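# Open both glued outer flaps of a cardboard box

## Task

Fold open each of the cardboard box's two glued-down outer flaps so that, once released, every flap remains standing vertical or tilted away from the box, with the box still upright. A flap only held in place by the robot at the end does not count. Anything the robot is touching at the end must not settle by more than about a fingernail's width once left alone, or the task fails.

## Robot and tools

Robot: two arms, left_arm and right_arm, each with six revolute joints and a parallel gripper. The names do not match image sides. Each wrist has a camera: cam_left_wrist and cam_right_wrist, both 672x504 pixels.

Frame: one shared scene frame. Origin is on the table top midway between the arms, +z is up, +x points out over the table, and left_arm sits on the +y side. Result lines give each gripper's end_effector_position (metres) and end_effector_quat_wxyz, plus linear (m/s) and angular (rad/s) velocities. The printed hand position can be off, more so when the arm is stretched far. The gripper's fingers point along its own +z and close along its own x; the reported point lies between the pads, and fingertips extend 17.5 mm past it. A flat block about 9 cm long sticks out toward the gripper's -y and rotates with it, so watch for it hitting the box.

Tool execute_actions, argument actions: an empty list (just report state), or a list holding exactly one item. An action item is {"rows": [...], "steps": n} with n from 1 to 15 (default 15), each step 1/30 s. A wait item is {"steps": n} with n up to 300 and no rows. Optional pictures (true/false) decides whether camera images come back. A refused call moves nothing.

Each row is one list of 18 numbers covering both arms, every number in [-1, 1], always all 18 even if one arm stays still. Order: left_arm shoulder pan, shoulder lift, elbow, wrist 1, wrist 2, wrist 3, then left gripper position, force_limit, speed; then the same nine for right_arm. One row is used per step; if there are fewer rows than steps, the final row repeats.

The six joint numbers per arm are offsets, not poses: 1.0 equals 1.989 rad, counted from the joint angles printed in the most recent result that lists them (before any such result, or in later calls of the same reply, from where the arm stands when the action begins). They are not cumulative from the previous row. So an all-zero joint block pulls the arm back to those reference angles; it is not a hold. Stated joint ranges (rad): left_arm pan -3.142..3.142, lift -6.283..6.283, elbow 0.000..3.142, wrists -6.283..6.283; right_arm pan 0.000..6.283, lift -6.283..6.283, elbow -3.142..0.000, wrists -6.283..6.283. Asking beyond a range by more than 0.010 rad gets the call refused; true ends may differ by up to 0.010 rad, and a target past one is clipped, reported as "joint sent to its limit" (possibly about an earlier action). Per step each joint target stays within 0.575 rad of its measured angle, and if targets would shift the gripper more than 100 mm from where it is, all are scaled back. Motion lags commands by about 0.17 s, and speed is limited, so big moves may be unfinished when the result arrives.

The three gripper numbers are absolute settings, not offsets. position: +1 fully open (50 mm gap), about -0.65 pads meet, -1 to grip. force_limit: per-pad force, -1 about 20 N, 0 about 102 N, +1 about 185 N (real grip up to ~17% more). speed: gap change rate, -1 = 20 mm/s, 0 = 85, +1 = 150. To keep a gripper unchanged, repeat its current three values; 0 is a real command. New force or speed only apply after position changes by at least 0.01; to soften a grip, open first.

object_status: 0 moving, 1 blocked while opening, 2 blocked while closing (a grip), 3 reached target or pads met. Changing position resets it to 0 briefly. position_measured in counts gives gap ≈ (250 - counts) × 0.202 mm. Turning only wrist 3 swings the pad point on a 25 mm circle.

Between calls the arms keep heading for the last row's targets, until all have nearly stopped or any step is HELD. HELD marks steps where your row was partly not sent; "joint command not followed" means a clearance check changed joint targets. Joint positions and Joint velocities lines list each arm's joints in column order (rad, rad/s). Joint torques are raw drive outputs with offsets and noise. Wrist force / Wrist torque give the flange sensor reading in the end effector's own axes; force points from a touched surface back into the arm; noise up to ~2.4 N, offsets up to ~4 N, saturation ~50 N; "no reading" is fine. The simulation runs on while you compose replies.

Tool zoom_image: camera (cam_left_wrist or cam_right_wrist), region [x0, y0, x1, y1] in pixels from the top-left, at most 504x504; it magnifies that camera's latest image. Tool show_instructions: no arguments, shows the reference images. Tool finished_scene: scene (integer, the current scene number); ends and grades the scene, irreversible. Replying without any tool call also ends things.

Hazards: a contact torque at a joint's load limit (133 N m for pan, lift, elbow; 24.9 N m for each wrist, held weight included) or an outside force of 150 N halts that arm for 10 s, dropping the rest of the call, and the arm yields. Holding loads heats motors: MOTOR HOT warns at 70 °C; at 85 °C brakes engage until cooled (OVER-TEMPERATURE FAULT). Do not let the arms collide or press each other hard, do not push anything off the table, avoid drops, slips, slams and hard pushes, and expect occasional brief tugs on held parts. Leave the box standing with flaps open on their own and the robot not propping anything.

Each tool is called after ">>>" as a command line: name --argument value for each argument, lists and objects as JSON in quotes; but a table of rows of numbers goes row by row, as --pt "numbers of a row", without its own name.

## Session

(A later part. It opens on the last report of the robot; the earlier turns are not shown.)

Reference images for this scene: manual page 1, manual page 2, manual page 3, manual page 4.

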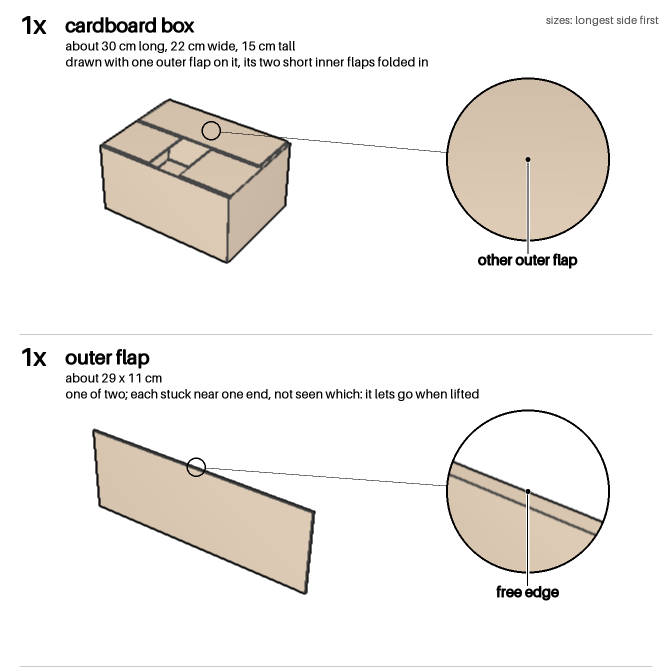

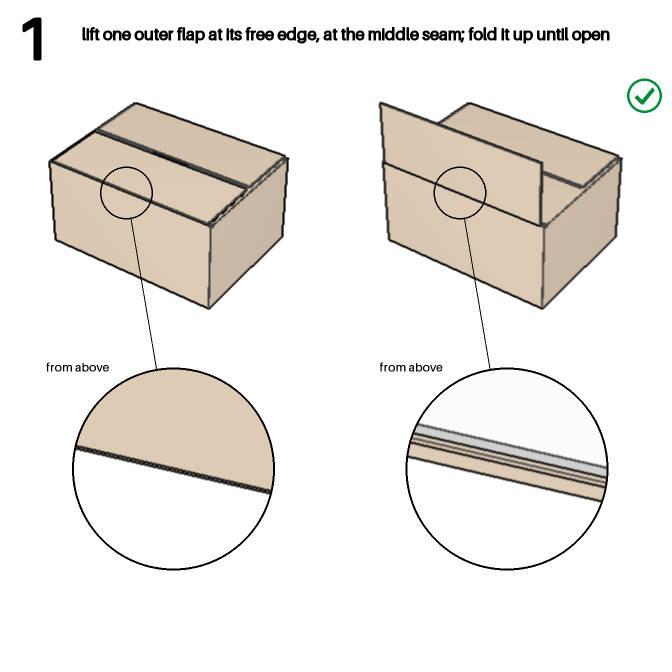

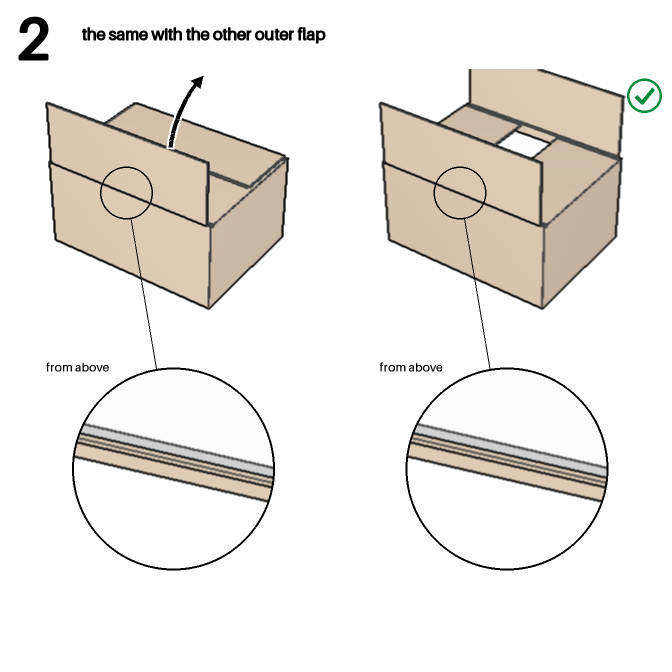

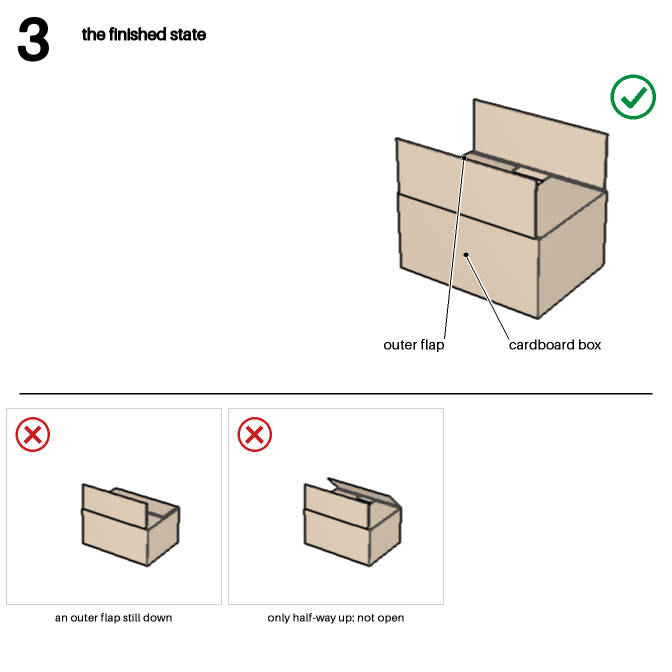

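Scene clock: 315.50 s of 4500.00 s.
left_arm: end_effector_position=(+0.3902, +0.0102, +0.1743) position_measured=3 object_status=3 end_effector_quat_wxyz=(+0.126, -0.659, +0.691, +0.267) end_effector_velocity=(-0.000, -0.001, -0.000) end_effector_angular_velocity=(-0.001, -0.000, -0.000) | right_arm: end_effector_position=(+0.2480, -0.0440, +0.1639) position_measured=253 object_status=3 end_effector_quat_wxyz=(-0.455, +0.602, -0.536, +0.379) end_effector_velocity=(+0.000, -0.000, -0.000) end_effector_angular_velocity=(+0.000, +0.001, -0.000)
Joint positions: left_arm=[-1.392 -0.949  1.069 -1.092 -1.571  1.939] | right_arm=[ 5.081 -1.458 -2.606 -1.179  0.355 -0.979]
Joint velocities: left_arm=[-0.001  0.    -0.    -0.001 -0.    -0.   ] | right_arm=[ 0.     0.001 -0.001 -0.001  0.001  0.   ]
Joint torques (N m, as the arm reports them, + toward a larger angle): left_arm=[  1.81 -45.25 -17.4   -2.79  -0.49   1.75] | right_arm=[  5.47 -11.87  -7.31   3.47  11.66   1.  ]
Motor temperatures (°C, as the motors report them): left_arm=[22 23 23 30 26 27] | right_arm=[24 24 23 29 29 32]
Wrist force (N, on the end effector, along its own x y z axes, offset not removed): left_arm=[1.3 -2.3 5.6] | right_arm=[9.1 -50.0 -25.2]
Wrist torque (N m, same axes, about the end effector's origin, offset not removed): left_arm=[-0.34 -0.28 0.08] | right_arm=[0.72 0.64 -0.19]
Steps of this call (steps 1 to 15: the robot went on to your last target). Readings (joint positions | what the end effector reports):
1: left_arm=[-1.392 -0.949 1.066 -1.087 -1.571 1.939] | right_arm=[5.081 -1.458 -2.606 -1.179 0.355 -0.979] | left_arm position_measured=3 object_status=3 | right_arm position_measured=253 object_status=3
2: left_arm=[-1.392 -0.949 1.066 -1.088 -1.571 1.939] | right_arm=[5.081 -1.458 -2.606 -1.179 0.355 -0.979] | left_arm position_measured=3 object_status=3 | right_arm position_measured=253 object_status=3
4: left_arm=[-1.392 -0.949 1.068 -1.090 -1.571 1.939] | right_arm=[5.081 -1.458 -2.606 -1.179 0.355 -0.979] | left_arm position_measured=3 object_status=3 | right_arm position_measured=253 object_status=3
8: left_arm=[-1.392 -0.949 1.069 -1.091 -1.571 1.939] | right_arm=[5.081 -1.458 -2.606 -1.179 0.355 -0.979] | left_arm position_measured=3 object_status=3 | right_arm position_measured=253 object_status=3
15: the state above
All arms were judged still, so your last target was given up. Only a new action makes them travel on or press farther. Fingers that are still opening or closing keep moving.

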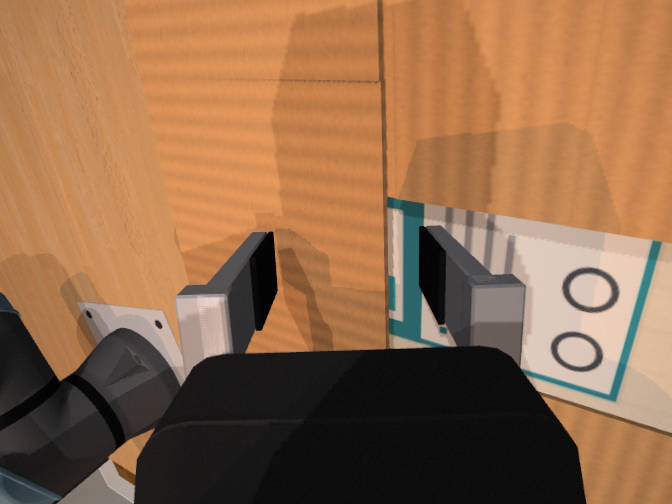

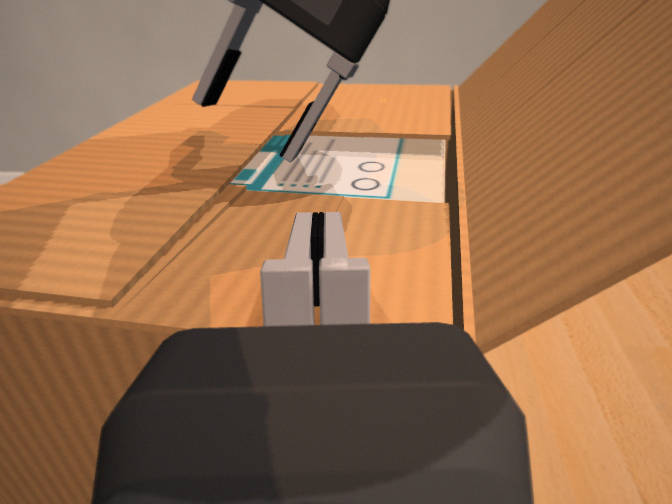

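>>> execute_actions --actions '[{"rows":[[0,0.0129,-0.0173,0.0254,0,0,1,0,0,0,0.0018,0.0007,-0.0025,0,0,-1,0,0],[0,0.0258,-0.0346,0.0507,0,0,1,0,0,0,0.0018,0.0007,-0.0025,0,0,-1,0,0],[0,0.0387,-0.052,0.076,0,0,1,0,0,0,0.0018,0.0007,-0.0025,0,0,-1,0,0],[0,0.0516,-0.0693,0.1014,0,0,1,0,0,0,0.0018,0.0007,-0.0025,0,0,-1,0,0],[0,0.0646,-0.0866,0.1268,0,0,1,0,0,0,0.0018,0.0007,-0.0025,0,0,-1,0,0],[0,0.0775,-0.1039,0.1521,0,0,1,0,0,0,0.0018,0.0007,-0.0025,0,0,-1,0,0]],"steps":15}]' --pictures false

>>> execute_actions --actions '[{"steps":18}]'

Scene clock: 329.40 s of 4500.00 s.
left_arm: end_effector_position=(+0.3854, +0.0247, +0.1766) position_measured=3 object_status=3 end_effector_quat_wxyz=(+0.172, -0.631, +0.662, +0.365) end_effector_velocity=(-0.002, +0.010, +0.006) end_effector_angular_velocity=(+0.138, +0.045, +0.003) | right_arm: end_effector_position=(+0.2480, -0.0440, +0.1648) position_measured=253 object_status=3 end_effector_quat_wxyz=(-0.454, +0.602, -0.536, +0.379) end_effector_velocity=(+0.000, -0.000, +0.000) end_effector_angular_velocity=(-0.001, -0.000, -0.000)
Joint positions: left_arm=[-1.392 -0.806  0.878 -0.813 -1.571  1.939] | right_arm=[ 5.081 -1.455 -2.604 -1.184  0.355 -0.979]
Joint velocities: left_arm=[ 0.002  0.089 -0.124  0.18   0.    -0.001] | right_arm=[-0.     0.002 -0.    -0.002 -0.    -0.001]
Joint torques (N m, as the arm reports them, + toward a larger angle): left_arm=[ -2.87 -51.08 -24.38   4.96  -0.66   0.21] | right_arm=[ 6.79 16.74 15.9  -1.32  6.16  0.41]
Motor temperatures (°C, as the motors report them): left_arm=[22 23 24 30 26 27] | right_arm=[24 24 23 29 29 32]
Wrist force (N, on the end effector, along its own x y z axes, offset not removed): left_arm=[7.4 0.6 -3.1] | right_arm=[-8.5 -26.9 -4.1]
Wrist torque (N m, same axes, about the end effector's origin, offset not removed): left_arm=[-0.18 0.32 0.12] | right_arm=[0.38 0.35 0.01]
Steps of this call (steps 1 to 90: nothing new was sent; then 10.40 s passed at rest; steps 91 to 105: all 15 steps of this action). Readings (joint positions | what the end effector reports):
91: left_arm=[-1.392 -0.949 1.069 -1.092 -1.571 1.939] | right_arm=[5.081 -1.458 -2.606 -1.179 0.355 -0.979] | left_arm position_measured=3 object_status=3 | right_arm position_measured=253 object_status=3
92: left_arm=[-1.392 -0.947 1.067 -1.089 -1.571 1.939] | right_arm=[5.081 -1.458 -2.606 -1.179 0.355 -0.979] | left_arm position_measured=3 object_status=3 | right_arm position_measured=253 object_status=3
94: left_arm=[-1.392 -0.931 1.047 -1.061 -1.571 1.939] | right_arm=[5.081 -1.457 -2.605 -1.181 0.355 -0.979] | left_arm position_measured=3 object_status=3 | right_arm position_measured=253 object_status=3
98: left_arm=[-1.392 -0.865 0.959 -0.936 -1.571 1.939] | right_arm=[5.081 -1.456 -2.605 -1.183 0.355 -0.979] | left_arm position_measured=3 object_status=3 | right_arm position_measured=253 object_status=3
105: the state above

Scene clock: 330.00 s of 4500.00 s.
left_arm: end_effector_position=(+0.3849, +0.0261, +0.1775) position_measured=3 object_status=3 end_effector_quat_wxyz=(+0.176, -0.629, +0.659, +0.373) end_effector_velocity=(-0.001, -0.000, +0.000) end_effector_angular_velocity=(+0.002, -0.000, -0.000) | right_arm: end_effector_position=(+0.2480, -0.0440, +0.1649) position_measured=253 object_status=3 end_effector_quat_wxyz=(-0.455, +0.602, -0.536, +0.379) end_effector_velocity=(+0.000, -0.000, +0.000) end_effector_angular_velocity=(+0.001, +0.000, -0.001)
Joint positions: left_arm=[-1.392 -0.795  0.863 -0.789 -1.571  1.939] | right_arm=[ 5.081 -1.455 -2.604 -1.184  0.355 -0.979]
Joint velocities: left_arm=[-0.001  0.001 -0.002  0.002 -0.    -0.001] | right_arm=[-0.     0.    -0.     0.     0.     0.001]
Joint torques (N m, as the arm reports them, + toward a larger angle): left_arm=[  5.26 -51.46 -25.84   5.37  -0.65   0.3 ] | right_arm=[ 7.34 17.04 17.46 -1.56  2.62  0.85]
Motor temperatures (°C, as the motors report them): left_arm=[22 23 24 30 26 27] | right_arm=[24 24 23 29 29 32]
Wrist force (N, on the end effector, along its own x y z axes, offset not removed): left_arm=[12.0 3.2 -9.1] | right_arm=[-8.0 -22.1 -1.0]
Wrist torque (N m, same axes, about the end effector's origin, offset not removed): left_arm=[0.13 0.39 0.07] | right_arm=[0.81 -0.02 0.06]
Steps of this call (steps 1 to 18: the robot went on to your last target). Readings (joint positions | what the end effector reports):
1: left_arm=[-1.392 -0.803 0.875 -0.808 -1.571 1.939] | right_arm=[5.081 -1.455 -2.604 -1.184 0.355 -0.979] | left_arm position_measured=3 object_status=3 | right_arm position_measured=253 object_status=3
2: left_arm=[-1.392 -0.801 0.872 -0.803 -1.571 1.939] | right_arm=[5.081 -1.455 -2.604 -1.184 0.355 -0.979] | left_arm position_measured=3 object_status=3 | right_arm position_measured=253 object_status=3
4: left_arm=[-1.392 -0.799 0.868 -0.798 -1.571 1.939] | right_arm=[5.081 -1.455 -2.604 -1.184 0.355 -0.979] | left_arm position_measured=3 object_status=3 | right_arm position_measured=253 object_status=3
8: left_arm=[-1.392 -0.796 0.865 -0.792 -1.571 1.939] | right_arm=[5.081 -1.455 -2.604 -1.184 0.355 -0.979] | left_arm position_measured=3 object_status=3 | right_arm position_measured=253 object_status=3
18: the state above

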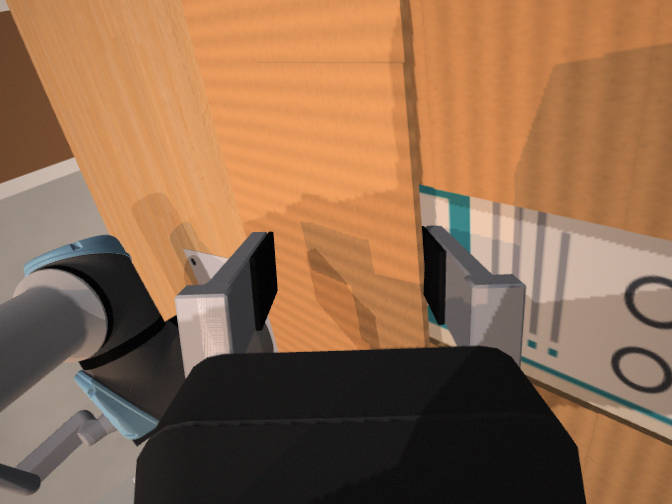

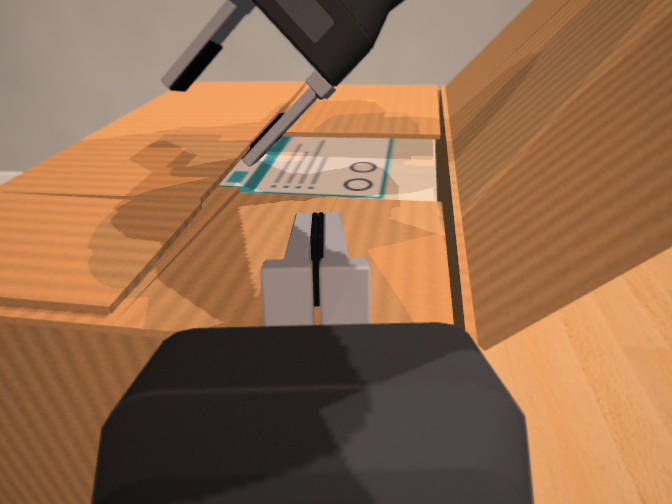

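Lift as before; press right 0.5 mm more.

>>> execute_actions --actions '[{"rows":[[0,-0.0073,0.0012,0.006,0,0,1,0,0,0,-0.001,-0.0004,0.0014,0,0,-1,0,0]],"steps":15}]'

>>> execute_actions --actions '[{"rows":[[0,-0.006,0.002,0.004,0,0,1,0,0,0,0,0,0,0,0,-1,0,0],[0,-0.012,0.004,0.008,0,0,1,0,0,0,0,0,0,0,0,-1,0,0]],"steps":15}]'

Scene clock: 336.10 s of 4500.00 s.
left_arm: end_effector_position=(+0.3837, +0.0299, +0.1862) position_measured=3 object_status=3 end_effector_quat_wxyz=(+0.176, -0.629, +0.659, +0.373) end_effector_velocity=(-0.000, +0.002, +0.003) end_effector_angular_velocity=(+0.003, +0.001, +0.001) | right_arm: end_effector_position=(+0.2480, -0.0440, +0.1645) position_measured=253 object_status=3 end_effector_quat_wxyz=(-0.455, +0.602, -0.536, +0.379) end_effector_velocity=(+0.000, -0.000, -0.001) end_effector_angular_velocity=(-0.002, -0.000, -0.000)
Joint positions: left_arm=[-1.392 -0.809  0.865 -0.778 -1.571  1.939] | right_arm=[ 5.081 -1.456 -2.605 -1.181  0.355 -0.979]
Joint velocities: left_arm=[ 0.001 -0.004  0.001  0.005  0.    -0.   ] | right_arm=[ 0.    -0.001 -0.001  0.     0.001  0.   ]
Joint torques (N m, as the arm reports them, + toward a larger angle): left_arm=[  2.89 -66.01 -15.66   4.3   -0.59   0.36] | right_arm=[ 7.62 -8.76 -8.65  2.    7.28  0.93]
Motor temperatures (°C, as the motors report them): left_arm=[22 23 24 30 26 27] | right_arm=[24 24 24 29 29 32]
Wrist force (N, on the end effector, along its own x y z axes, offset not removed): left_arm=[9.4 2.2 -3.6] | right_arm=[-8.9 -39.0 -6.3]
Wrist torque (N m, same axes, about the end effector's origin, offset not removed): left_arm=[0.09 0.72 0.29] | right_arm=[0.10 -0.30 -0.04]
Steps of this call (steps 1 to 15: the robot went on to your last target; steps 16 to 90: nothing new was sent; then 2.60 s passed at rest; steps 91 to 105: all 15 steps of this action). Readings (joint positions | what the end effector reports):
91: left_arm=[-1.392 -0.795 0.863 -0.789 -1.571 1.939] | right_arm=[5.081 -1.455 -2.604 -1.184 0.355 -0.979] | left_arm position_measured=3 object_status=3 | right_arm position_measured=253 object_status=3
92: left_arm=[-1.392 -0.795 0.863 -0.788 -1.571 1.939] | right_arm=[5.081 -1.455 -2.604 -1.184 0.355 -0.979] | left_arm position_measured=3 object_status=3 | right_arm position_measured=253 object_status=3
94: left_arm=[-1.392 -0.800 0.864 -0.784 -1.571 1.939] | right_arm=[5.081 -1.455 -2.604 -1.183 0.355 -0.979] | left_arm position_measured=3 object_status=3 | right_arm position_measured=253 object_status=3
98: left_arm=[-1.392 -0.806 0.865 -0.780 -1.571 1.939] | right_arm=[5.081 -1.456 -2.605 -1.182 0.355 -0.979] | left_arm position_measured=3 object_status=3 | right_arm position_measured=253 object_status=3
105: the state above

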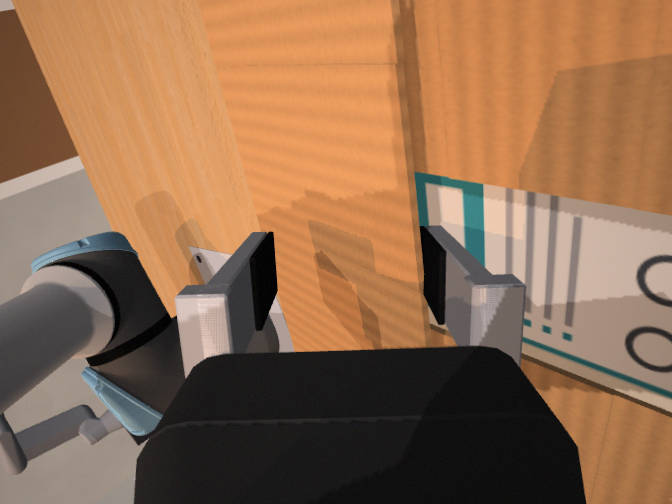

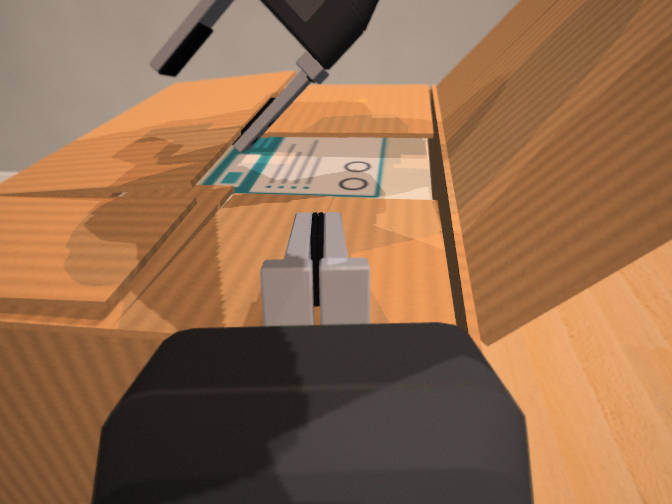

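Scene clock: 336.60 s of 4500.00 s.
left_arm: end_effector_position=(+0.3815, +0.0364, +0.1988) position_measured=3 object_status=3 end_effector_quat_wxyz=(+0.176, -0.629, +0.659, +0.373) end_effector_velocity=(-0.000, +0.002, +0.004) end_effector_angular_velocity=(-0.001, -0.001, +0.001) | right_arm: end_effector_position=(+0.2480, -0.0440, +0.1645) position_measured=253 object_status=3 end_effector_quat_wxyz=(-0.455, +0.602, -0.536, +0.379) end_effector_velocity=(-0.000, -0.000, -0.001) end_effector_angular_velocity=(-0.000, +0.001, -0.001)
Joint positions: left_arm=[-1.392 -0.832  0.873 -0.762 -1.571  1.939] | right_arm=[ 5.081 -1.456 -2.605 -1.181  0.355 -0.979]
Joint velocities: left_arm=[ 0.    -0.007  0.003  0.003  0.    -0.001] | right_arm=[ 0.    -0.001  0.     0.     0.002  0.   ]
Joint torques (N m, as the arm reports them, + toward a larger angle): left_arm=[  3.12 -67.1  -15.06   5.63   0.63   0.39] | right_arm=[ 6.94 -2.87 -5.11  1.1   7.92  0.76]
Motor temperatures (°C, as the motors report them): left_arm=[22 23 24 30 26 27] | right_arm=[24 24 24 29 29 32]
Wrist force (N, on the end effector, along its own x y z axes, offset not removed): left_arm=[15.1 2.9 -6.0] | right_arm=[-9.5 -38.3 -2.3]
Wrist torque (N m, same axes, about the end effector's origin, offset not removed): left_arm=[-0.32 -0.02 -0.03] | right_arm=[0.55 -0.30 0.08]
Steps of this call (steps 1 to 15: all 15 steps of this action). Readings (joint positions | what the end effector reports):
1: left_arm=[-1.392 -0.809 0.865 -0.778 -1.571 1.939] | right_arm=[5.081 -1.456 -2.605 -1.181 0.355 -0.979] | left_arm position_measured=3 object_status=3 | right_arm position_measured=253 object_status=3
2: left_arm=[-1.392 -0.810 0.866 -0.777 -1.571 1.939] | right_arm=[5.081 -1.456 -2.605 -1.181 0.355 -0.979] | left_arm position_measured=3 object_status=3 | right_arm position_measured=253 object_status=3
4: left_arm=[-1.392 -0.817 0.868 -0.772 -1.571 1.939] | right_arm=[5.081 -1.456 -2.605 -1.181 0.355 -0.979] | left_arm position_measured=3 object_status=3 | right_arm position_measured=253 object_status=3
8: left_arm=[-1.392 -0.827 0.871 -0.766 -1.571 1.939] | right_arm=[5.081 -1.456 -2.605 -1.181 0.355 -0.979] | left_arm position_measured=3 object_status=3 | right_arm position_measured=253 object_status=3
15: the state above

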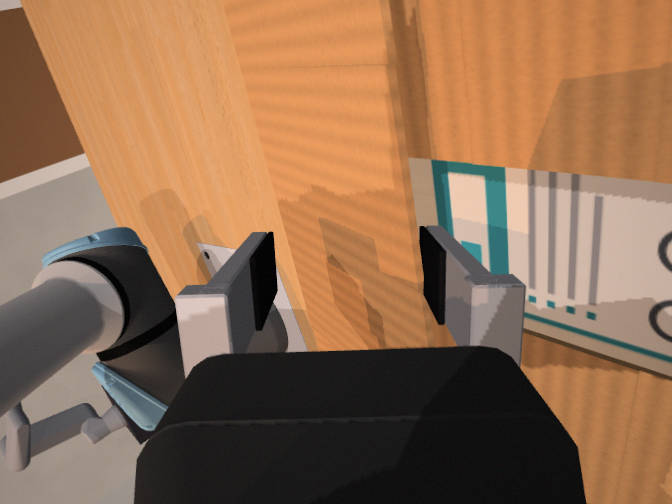

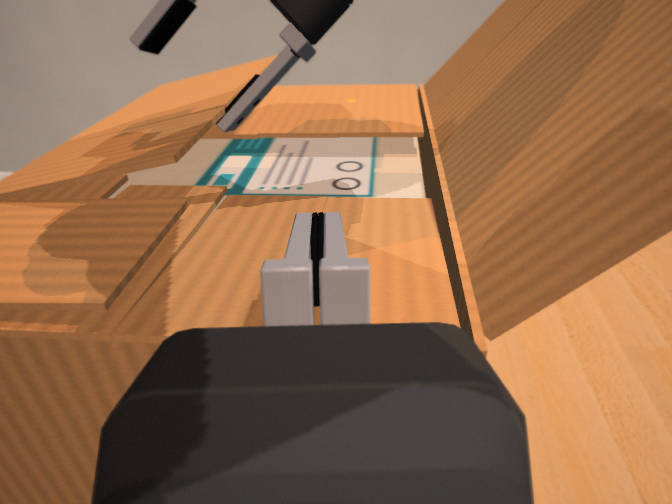

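>>> execute_actions --actions '[{"rows":[[0,-0.006,0.002,0.004,0,0,1,0,0,0,0,0,0,0,0,-1,0,0],[0,-0.0125,0.004,0.0085,0,0,1,0,0,0,0,0,0,0,0,-1,0,0]],"steps":15}]'

>>> execute_actions --actions '[{"rows":[[0,-0.008,0.006,0.002,0,0,1,0,0,0,0,0,0,0,0,-1,0,0],[0,-0.016,0.012,0.004,0,0,1,0,0,0,0,0,0,0,0,-1,0,0]],"steps":15}]'

Scene clock: 343.60 s of 4500.00 s.
left_arm: end_effector_position=(+0.3792, +0.0434, +0.2119) position_measured=3 object_status=3 end_effector_quat_wxyz=(+0.176, -0.629, +0.659, +0.373) end_effector_velocity=(-0.001, +0.002, +0.004) end_effector_angular_velocity=(-0.001, +0.000, +0.001) | right_arm: end_effector_position=(+0.2480, -0.0440, +0.1645) position_measured=253 object_status=3 end_effector_quat_wxyz=(-0.455, +0.602, -0.536, +0.379) end_effector_velocity=(-0.000, -0.000, -0.000) end_effector_angular_velocity=(+0.000, +0.000, -0.001)
Joint positions: left_arm=[-1.392 -0.855  0.88  -0.746 -1.571  1.939] | right_arm=[ 5.081 -1.456 -2.605 -1.181  0.355 -0.979]
Joint velocities: left_arm=[-0.    -0.007  0.001  0.005 -0.001 -0.   ] | right_arm=[ 0.    -0.001  0.    -0.001  0.     0.001]
Joint torques (N m, as the arm reports them, + toward a larger angle): left_arm=[  1.68 -64.14 -16.61   1.69  -2.75   0.34] | right_arm=[ 7.66  9.25  8.15 -0.89  7.97  0.79]
Motor temperatures (°C, as the motors report them): left_arm=[22 23 24 30 26 27] | right_arm=[24 24 24 29 29 32]
Wrist force (N, on the end effector, along its own x y z axes, offset not removed): left_arm=[3.8 -3.3 3.7] | right_arm=[-6.2 -37.5 -8.0]
Wrist torque (N m, same axes, about the end effector's origin, offset not removed): left_arm=[-0.28 -0.50 0.05] | right_arm=[0.39 -0.35 -0.21]
Steps of this call (steps 1 to 15: the robot went on to your last target; steps 16 to 90: nothing new was sent; then 3.50 s passed at rest; steps 91 to 105: all 15 steps of this action). Readings (joint positions | what the end effector reports):
91: left_arm=[-1.392 -0.833 0.873 -0.762 -1.571 1.939] | right_arm=[5.081 -1.456 -2.605 -1.181 0.355 -0.979] | left_arm position_measured=3 object_status=3 | right_arm position_measured=253 object_status=3
92: left_arm=[-1.392 -0.833 0.873 -0.761 -1.571 1.939] | right_arm=[5.081 -1.456 -2.605 -1.181 0.355 -0.979] | left_arm position_measured=3 object_status=3 | right_arm position_measured=253 object_status=3
94: left_arm=[-1.392 -0.840 0.876 -0.756 -1.571 1.939] | right_arm=[5.081 -1.456 -2.605 -1.181 0.355 -0.979] | left_arm position_measured=3 object_status=3 | right_arm position_measured=253 object_status=3
98: left_arm=[-1.392 -0.851 0.879 -0.749 -1.570 1.939] | right_arm=[5.081 -1.456 -2.605 -1.181 0.355 -0.979] | left_arm position_measured=3 object_status=3 | right_arm position_measured=253 object_status=3
105: the state above

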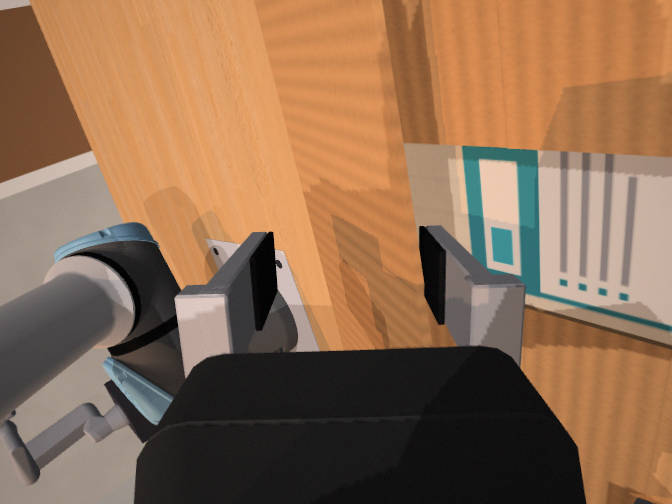

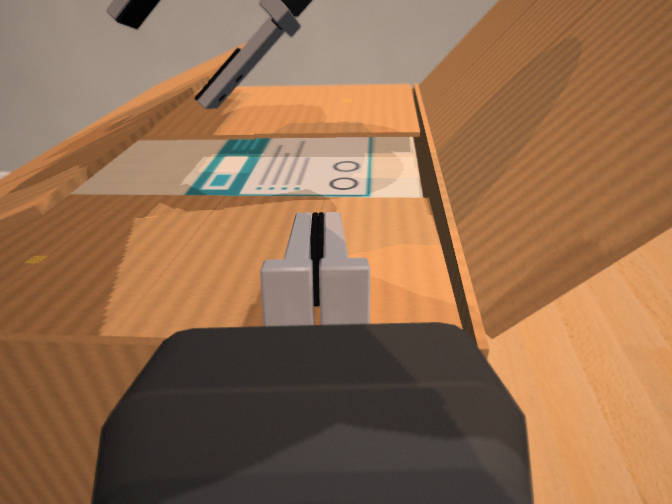

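Scene clock: 344.10 s of 4500.00 s.
left_arm: end_effector_position=(+0.3761, +0.0528, +0.2233) position_measured=3 object_status=3 end_effector_quat_wxyz=(+0.176, -0.629, +0.659, +0.373) end_effector_velocity=(-0.001, +0.003, +0.003) end_effector_angular_velocity=(+0.000, +0.001, -0.001) | right_arm: end_effector_position=(+0.2480, -0.0440, +0.1645) position_measured=253 object_status=3 end_effector_quat_wxyz=(-0.455, +0.602, -0.536, +0.379) end_effector_velocity=(+0.000, -0.000, +0.000) end_effector_angular_velocity=(-0.000, -0.001, +0.001)
Joint positions: left_arm=[-1.392 -0.886  0.903 -0.738 -1.571  1.939] | right_arm=[ 5.081 -1.456 -2.605 -1.181  0.355 -0.979]
Joint velocities: left_arm=[-0.001 -0.01   0.008  0.002 -0.     0.001] | right_arm=[ 0.     0.    -0.001 -0.001 -0.001  0.   ]
Joint torques (N m, as the arm reports them, + toward a larger angle): left_arm=[  0.82 -62.8  -16.82   1.76  -0.31   0.29] | right_arm=[ 7.55 11.08  6.09 -0.51  7.69  0.64]
Motor temperatures (°C, as the motors report them): left_arm=[22 23 24 30 26 27] | right_arm=[24 24 24 29 29 32]
Wrist force (N, on the end effector, along its own x y z axes, offset not removed): left_arm=[-1.9 -3.5 1.1] | right_arm=[-8.6 -36.8 -5.2]
Wrist torque (N m, same axes, about the end effector's origin, offset not removed): left_arm=[-0.39 0.78 0.12] | right_arm=[0.51 -0.03 0.10]
Steps of this call (steps 1 to 15: all 15 steps of this action). Readings (joint positions | what the end effector reports):
1: left_arm=[-1.392 -0.856 0.881 -0.746 -1.571 1.939] | right_arm=[5.081 -1.456 -2.605 -1.181 0.355 -0.979] | left_arm position_measured=3 object_status=3 | right_arm position_measured=253 object_status=3
2: left_arm=[-1.392 -0.857 0.882 -0.746 -1.571 1.939] | right_arm=[5.081 -1.456 -2.605 -1.181 0.355 -0.979] | left_arm position_measured=3 object_status=3 | right_arm position_measured=253 object_status=3
4: left_arm=[-1.392 -0.866 0.888 -0.743 -1.571 1.939] | right_arm=[5.081 -1.456 -2.605 -1.181 0.355 -0.979] | left_arm position_measured=3 object_status=3 | right_arm position_measured=253 object_status=3
8: left_arm=[-1.392 -0.880 0.899 -0.740 -1.571 1.939] | right_arm=[5.081 -1.456 -2.605 -1.181 0.355 -0.979] | left_arm position_measured=3 object_status=3 | right_arm position_measured=253 object_status=3
15: the state above

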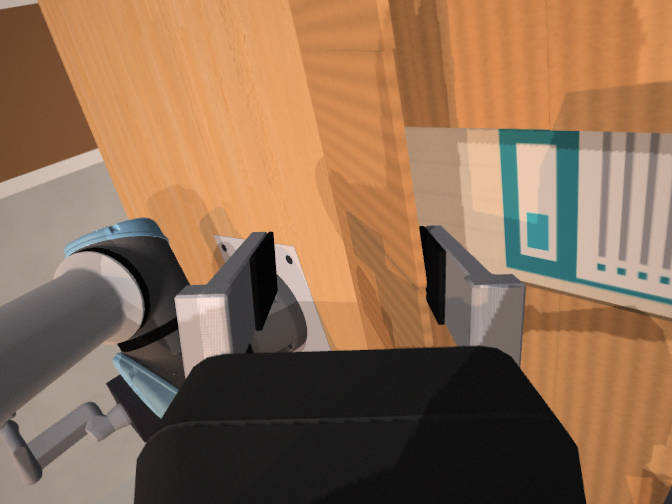

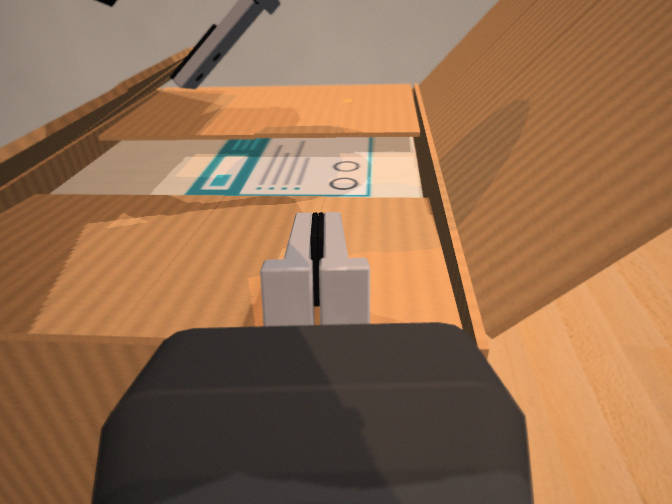

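>>> execute_actions --actions '[{"rows":[[0.003,-0.0148,0.0132,0.0016,0,0,1,0,0,0,0,0,0,0,0,-1,0,0],[0.006,-0.0295,0.0263,0.0033,0,0,1,0,0,0,0,0,0,0,0,-1,0,0],[0.008,-0.0443,0.0395,0.0049,0,0,1,0,0,0,0,0,0,0,0,-1,0,0]],"steps":15}]' --pictures false

>>> execute_actions --actions '[{"steps":12}]'

>>> execute_actions --actions '[{"rows":[[0.003,-0.016,0.0255,-0.009,0,0,1,0,0,0,0,0,0,0,0,-1,0,0],[0.006,-0.0325,0.051,-0.0185,0,0,1,0,0,0,0,0,0,0,0,-1,0,0],[0.009,-0.049,0.0765,-0.028,0,0,1,0,0,0,0,0,0,0,0,-1,0,0],[0.012,-0.065,0.102,-0.037,0,0,1,0,0,0,0,0,0,0,0,-1,0,0],[0.015,-0.081,0.1275,-0.046,0,0,1,0,0,0,0,0,0,0,0,-1,0,0],[0.018,-0.0976,0.153,-0.0554,0,0,1,0,0,0,0,0,0,0,0,-1,0,0]],"steps":15}]' --pictures false

>>> execute_actions --actions '[{"steps":18}]'

Scene clock: 357.23 s of 4500.00 s.
left_arm: end_effector_position=(+0.3735, +0.0847, +0.2483) position_measured=3 object_status=3 end_effector_quat_wxyz=(+0.173, -0.634, +0.655, +0.374) end_effector_velocity=(-0.001, +0.012, +0.009) end_effector_angular_velocity=(-0.000, -0.000, +0.006) | right_arm: end_effector_position=(+0.2480, -0.0440, +0.1645) position_measured=253 object_status=3 end_effector_quat_wxyz=(-0.455, +0.602, -0.536, +0.379) end_effector_velocity=(+0.000, -0.000, -0.000) end_effector_angular_velocity=(-0.003, -0.001, +0.000)
Joint positions: left_arm=[-1.377 -0.97   0.978 -0.729 -1.571  1.939] | right_arm=[ 5.081 -1.456 -2.605 -1.181  0.355 -0.979]
Joint velocities: left_arm=[ 0.005 -0.031  0.028  0.003  0.    -0.   ] | right_arm=[-0.    -0.001  0.    -0.001 -0.    -0.   ]
Joint torques (N m, as the arm reports them, + toward a larger angle): left_arm=[  5.7  -57.49 -16.52   1.74  -0.11   0.36] | right_arm=[ 8.65  8.41  6.91 -0.69  7.84  0.87]
Motor temperatures (°C, as the motors report them): left_arm=[22 23 24 30 26 27] | right_arm=[24 24 24 29 29 32]
Wrist force (N, on the end effector, along its own x y z axes, offset not removed): left_arm=[-0.3 -3.1 4.7] | right_arm=[-5.9 -35.0 -6.2]
Wrist torque (N m, same axes, about the end effector's origin, offset not removed): left_arm=[-0.31 0.29 0.22] | right_arm=[0.83 -0.44 -0.23]
Steps of this call (steps 1 to 15: the robot went on to your last target; steps 16 to 90: nothing new was sent; then 9.63 s passed at rest; steps 91 to 105: all 15 steps of this action). Readings (joint positions | what the end effector reports):
91: left_arm=[-1.392 -0.887 0.904 -0.738 -1.571 1.939] | right_arm=[5.081 -1.456 -2.605 -1.181 0.355 -0.979] | left_arm position_measured=3 object_status=3 | right_arm position_measured=253 object_status=3
92: left_arm=[-1.391 -0.889 0.906 -0.738 -1.571 1.939] | right_arm=[5.081 -1.456 -2.605 -1.181 0.355 -0.979] | left_arm position_measured=3 object_status=3 | right_arm position_measured=253 object_status=3
94: left_arm=[-1.388 -0.906 0.922 -0.736 -1.571 1.939] | right_arm=[5.081 -1.456 -2.605 -1.181 0.355 -0.979] | left_arm position_measured=3 object_status=3 | right_arm position_measured=253 object_status=3
98: left_arm=[-1.380 -0.949 0.960 -0.731 -1.571 1.939] | right_arm=[5.081 -1.456 -2.605 -1.181 0.355 -0.979] | left_arm position_measured=3 object_status=3 | right_arm position_measured=253 object_status=3
105: the state above

Scene clock: 357.63 s of 4500.00 s.
left_arm: end_effector_position=(+0.3733, +0.0861, +0.2494) position_measured=3 object_status=3 end_effector_quat_wxyz=(+0.173, -0.634, +0.654, +0.374) end_effector_velocity=(+0.000, +0.001, +0.000) end_effector_angular_velocity=(+0.001, -0.001, +0.002) | right_arm: end_effector_position=(+0.2480, -0.0440, +0.1645) position_measured=253 object_status=3 end_effector_quat_wxyz=(-0.455, +0.602, -0.536, +0.379) end_effector_velocity=(-0.000, +0.000, +0.000) end_effector_angular_velocity=(+0.001, +0.000, -0.000)
Joint positions: left_arm=[-1.376 -0.974  0.982 -0.729 -1.571  1.939] | right_arm=[ 5.081 -1.456 -2.605 -1.181  0.355 -0.979]
Joint velocities: left_arm=[ 0.001 -0.001  0.001  0.     0.    -0.001] | right_arm=[-0.    -0.     0.001  0.    -0.     0.   ]
Joint torques (N m, as the arm reports them, + toward a larger angle): left_arm=[  4.33 -59.23 -16.01   1.92  -2.77   0.28] | right_arm=[ 7.16 10.87  7.33 -0.66  7.86  0.85]
Motor temperatures (°C, as the motors report them): left_arm=[22 23 24 30 26 27] | right_arm=[24 24 24 29 29 32]
Wrist force (N, on the end effector, along its own x y z axes, offset not removed): left_arm=[0.2 -3.1 4.5] | right_arm=[-8.0 -37.8 -4.3]
Wrist torque (N m, same axes, about the end effector's origin, offset not removed): left_arm=[0.00 0.18 0.12] | right_arm=[0.52 -0.09 0.01]
Steps of this call (steps 1 to 12: the robot went on to your last target). Readings (joint positions | what the end effector reports):
1: left_arm=[-1.376 -0.971 0.979 -0.729 -1.571 1.939] | right_arm=[5.081 -1.456 -2.605 -1.181 0.355 -0.979] | left_arm position_measured=3 object_status=3 | right_arm position_measured=253 object_status=3
2: left_arm=[-1.376 -0.972 0.980 -0.729 -1.571 1.939] | right_arm=[5.081 -1.456 -2.605 -1.181 0.355 -0.979] | left_arm position_measured=3 object_status=3 | right_arm position_measured=253 object_status=3
4: left_arm=[-1.376 -0.973 0.981 -0.729 -1.571 1.939] | right_arm=[5.081 -1.456 -2.605 -1.181 0.355 -0.979] | left_arm position_measured=3 object_status=3 | right_arm position_measured=253 object_status=3
8: left_arm=[-1.376 -0.974 0.981 -0.729 -1.571 1.939] | right_arm=[5.081 -1.456 -2.605 -1.181 0.355 -0.979] | left_arm position_measured=3 object_status=3 | right_arm position_measured=253 object_status=3
12: the state above

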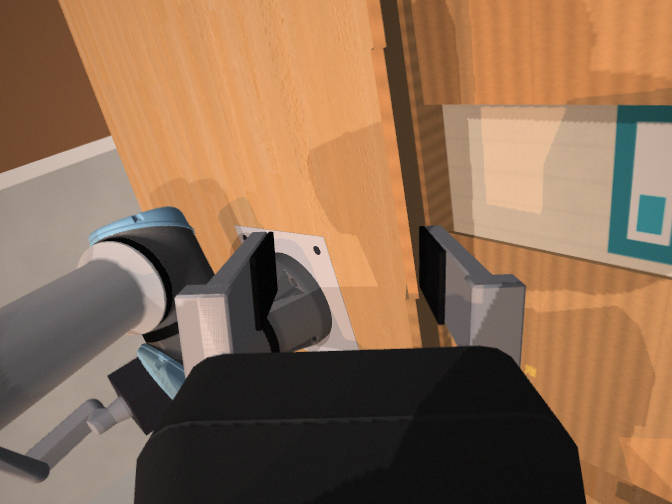

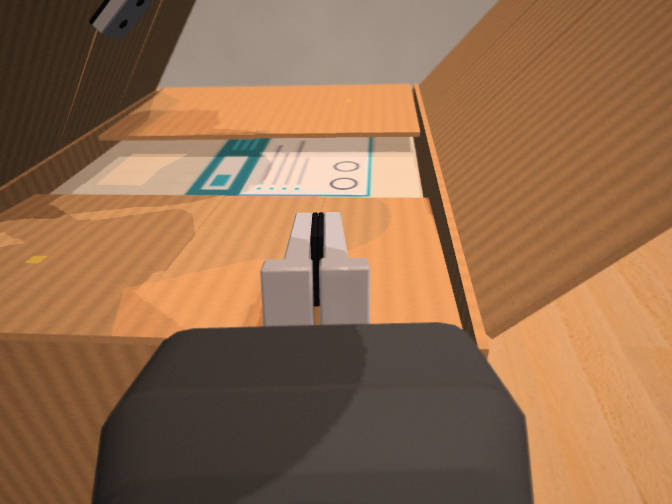

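Scene clock: 358.13 s of 4500.00 s.
left_arm: end_effector_position=(+0.3622, +0.1606, +0.2468) position_measured=3 object_status=3 end_effector_quat_wxyz=(+0.166, -0.645, +0.644, +0.376) end_effector_velocity=(-0.011, +0.053, -0.008) end_effector_angular_velocity=(+0.012, +0.005, +0.020) | right_arm: end_effector_position=(+0.2480, -0.0440, +0.1645) position_measured=253 object_status=3 end_effector_quat_wxyz=(-0.455, +0.602, -0.536, +0.379) end_effector_velocity=(-0.000, +0.000, -0.000) end_effector_angular_velocity=(+0.001, +0.001, -0.001)
Joint positions: left_arm=[-1.343 -1.153  1.262 -0.831 -1.571  1.939] | right_arm=[ 5.081 -1.456 -2.605 -1.181  0.355 -0.979]
Joint velocities: left_arm=[ 0.02  -0.114  0.188 -0.062  0.     0.001] | right_arm=[-0.    -0.001  0.001 -0.001  0.001  0.002]
Joint torques (N m, as the arm reports them, + toward a larger angle): left_arm=[  4.26 -50.21 -16.58  -1.13   0.52   0.36] | right_arm=[ 6.29 10.1   7.04 -0.37  8.13  1.09]
Motor temperatures (°C, as the motors report them): left_arm=[22 23 24 30 26 27] | right_arm=[24 24 24 29 29 32]
Wrist force (N, on the end effector, along its own x y z axes, offset not removed): left_arm=[0.1 1.4 4.2] | right_arm=[-8.9 -39.0 -3.6]
Wrist torque (N m, same axes, about the end effector's origin, offset not removed): left_arm=[0.65 0.11 0.23] | right_arm=[0.28 0.14 -0.03]
Steps of this call (steps 1 to 15: all 15 steps of this action). Readings (joint positions | what the end effector reports):
1: left_arm=[-1.376 -0.974 0.982 -0.729 -1.571 1.939] | right_arm=[5.081 -1.456 -2.605 -1.181 0.355 -0.979] | left_arm position_measured=3 object_status=3 | right_arm position_measured=253 object_status=3
2: left_arm=[-1.375 -0.976 0.985 -0.730 -1.571 1.939] | right_arm=[5.081 -1.456 -2.605 -1.181 0.355 -0.979] | left_arm position_measured=3 object_status=3 | right_arm position_measured=253 object_status=3
4: left_arm=[-1.371 -0.995 1.012 -0.742 -1.571 1.939] | right_arm=[5.081 -1.456 -2.605 -1.181 0.355 -0.979] | left_arm position_measured=3 object_status=3 | right_arm position_measured=253 object_status=3
8: left_arm=[-1.356 -1.078 1.138 -0.789 -1.571 1.939] | right_arm=[5.081 -1.456 -2.605 -1.181 0.355 -0.979] | left_arm position_measured=3 object_status=3 | right_arm position_measured=253 object_status=3
15: the state above

Scene clock: 358.73 s of 4500.00 s.
left_arm: end_effector_position=(+0.3608, +0.1674, +0.2457) position_measured=3 object_status=3 end_effector_quat_wxyz=(+0.166, -0.645, +0.643, +0.377) end_effector_velocity=(-0.000, +0.000, +0.000) end_effector_angular_velocity=(-0.001, +0.001, -0.001) | right_arm: end_effector_position=(+0.2480, -0.0440, +0.1645) position_measured=253 object_status=3 end_effector_quat_wxyz=(-0.455, +0.602, -0.536, +0.379) end_effector_velocity=(+0.000, -0.000, -0.000) end_effector_angular_velocity=(-0.001, +0.000, -0.000)
Joint positions: left_arm=[-1.34  -1.168  1.286 -0.839 -1.571  1.939] | right_arm=[ 5.081 -1.456 -2.605 -1.181  0.355 -0.979]
Joint velocities: left_arm=[ 0.    -0.001  0.001 -0.001 -0.     0.002] | right_arm=[-0.     0.    -0.    -0.     0.    -0.001]
Joint torques (N m, as the arm reports them, + toward a larger angle): left_arm=[  5.41 -50.94 -15.71  -0.86   2.75   0.3 ] | right_arm=[ 7.02 11.12  6.68 -0.68  8.05  1.17]
Motor temperatures (°C, as the motors report them): left_arm=[22 23 24 30 26 27] | right_arm=[24 24 24 29 29 32]
Wrist force (N, on the end effector, along its own x y z axes, offset not removed): left_arm=[1.0 0.2 -0.3] | right_arm=[-6.2 -34.2 -7.7]
Wrist torque (N m, same axes, about the end effector's origin, offset not removed): left_arm=[0.21 0.29 0.19] | right_arm=[0.85 -0.34 -0.05]
Steps of this call (steps 1 to 18: the robot went on to your last target). Readings (joint positions | what the end effector reports):
1: left_arm=[-1.342 -1.157 1.267 -0.833 -1.571 1.939] | right_arm=[5.081 -1.456 -2.605 -1.181 0.355 -0.979] | left_arm position_measured=3 object_status=3 | right_arm position_measured=253 object_status=3
2: left_arm=[-1.342 -1.159 1.272 -0.834 -1.571 1.939] | right_arm=[5.081 -1.456 -2.605 -1.181 0.355 -0.979] | left_arm position_measured=3 object_status=3 | right_arm position_measured=253 object_status=3
4: left_arm=[-1.341 -1.163 1.277 -0.836 -1.571 1.939] | right_arm=[5.081 -1.456 -2.605 -1.181 0.355 -0.979] | left_arm position_measured=3 object_status=3 | right_arm position_measured=253 object_status=3
8: left_arm=[-1.341 -1.166 1.283 -0.838 -1.571 1.939] | right_arm=[5.081 -1.456 -2.605 -1.181 0.355 -0.979] | left_arm position_measured=3 object_status=3 | right_arm position_measured=253 object_status=3
18: the state above

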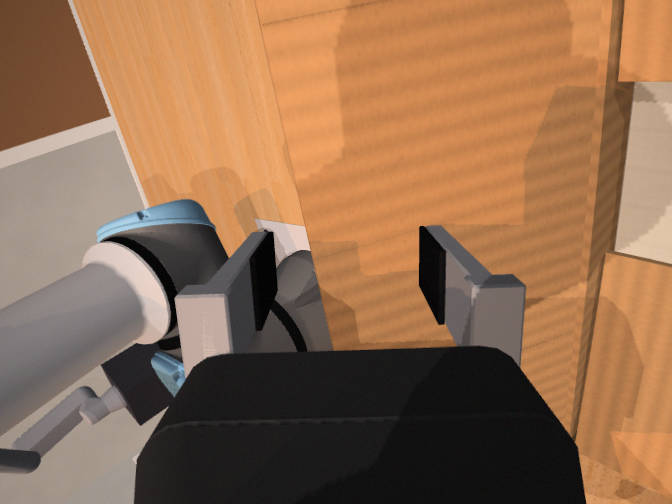

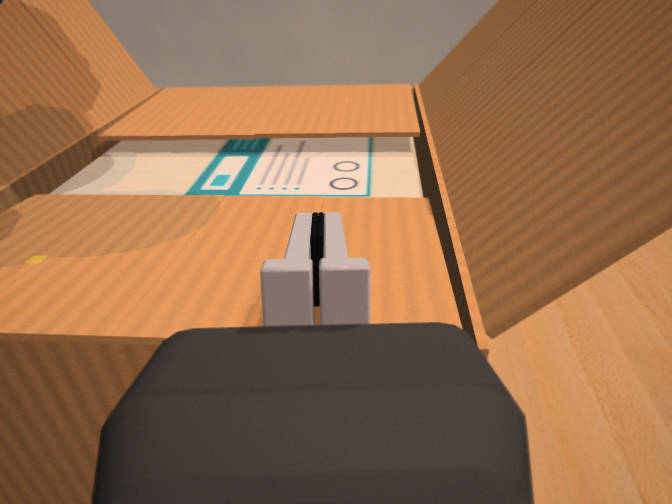

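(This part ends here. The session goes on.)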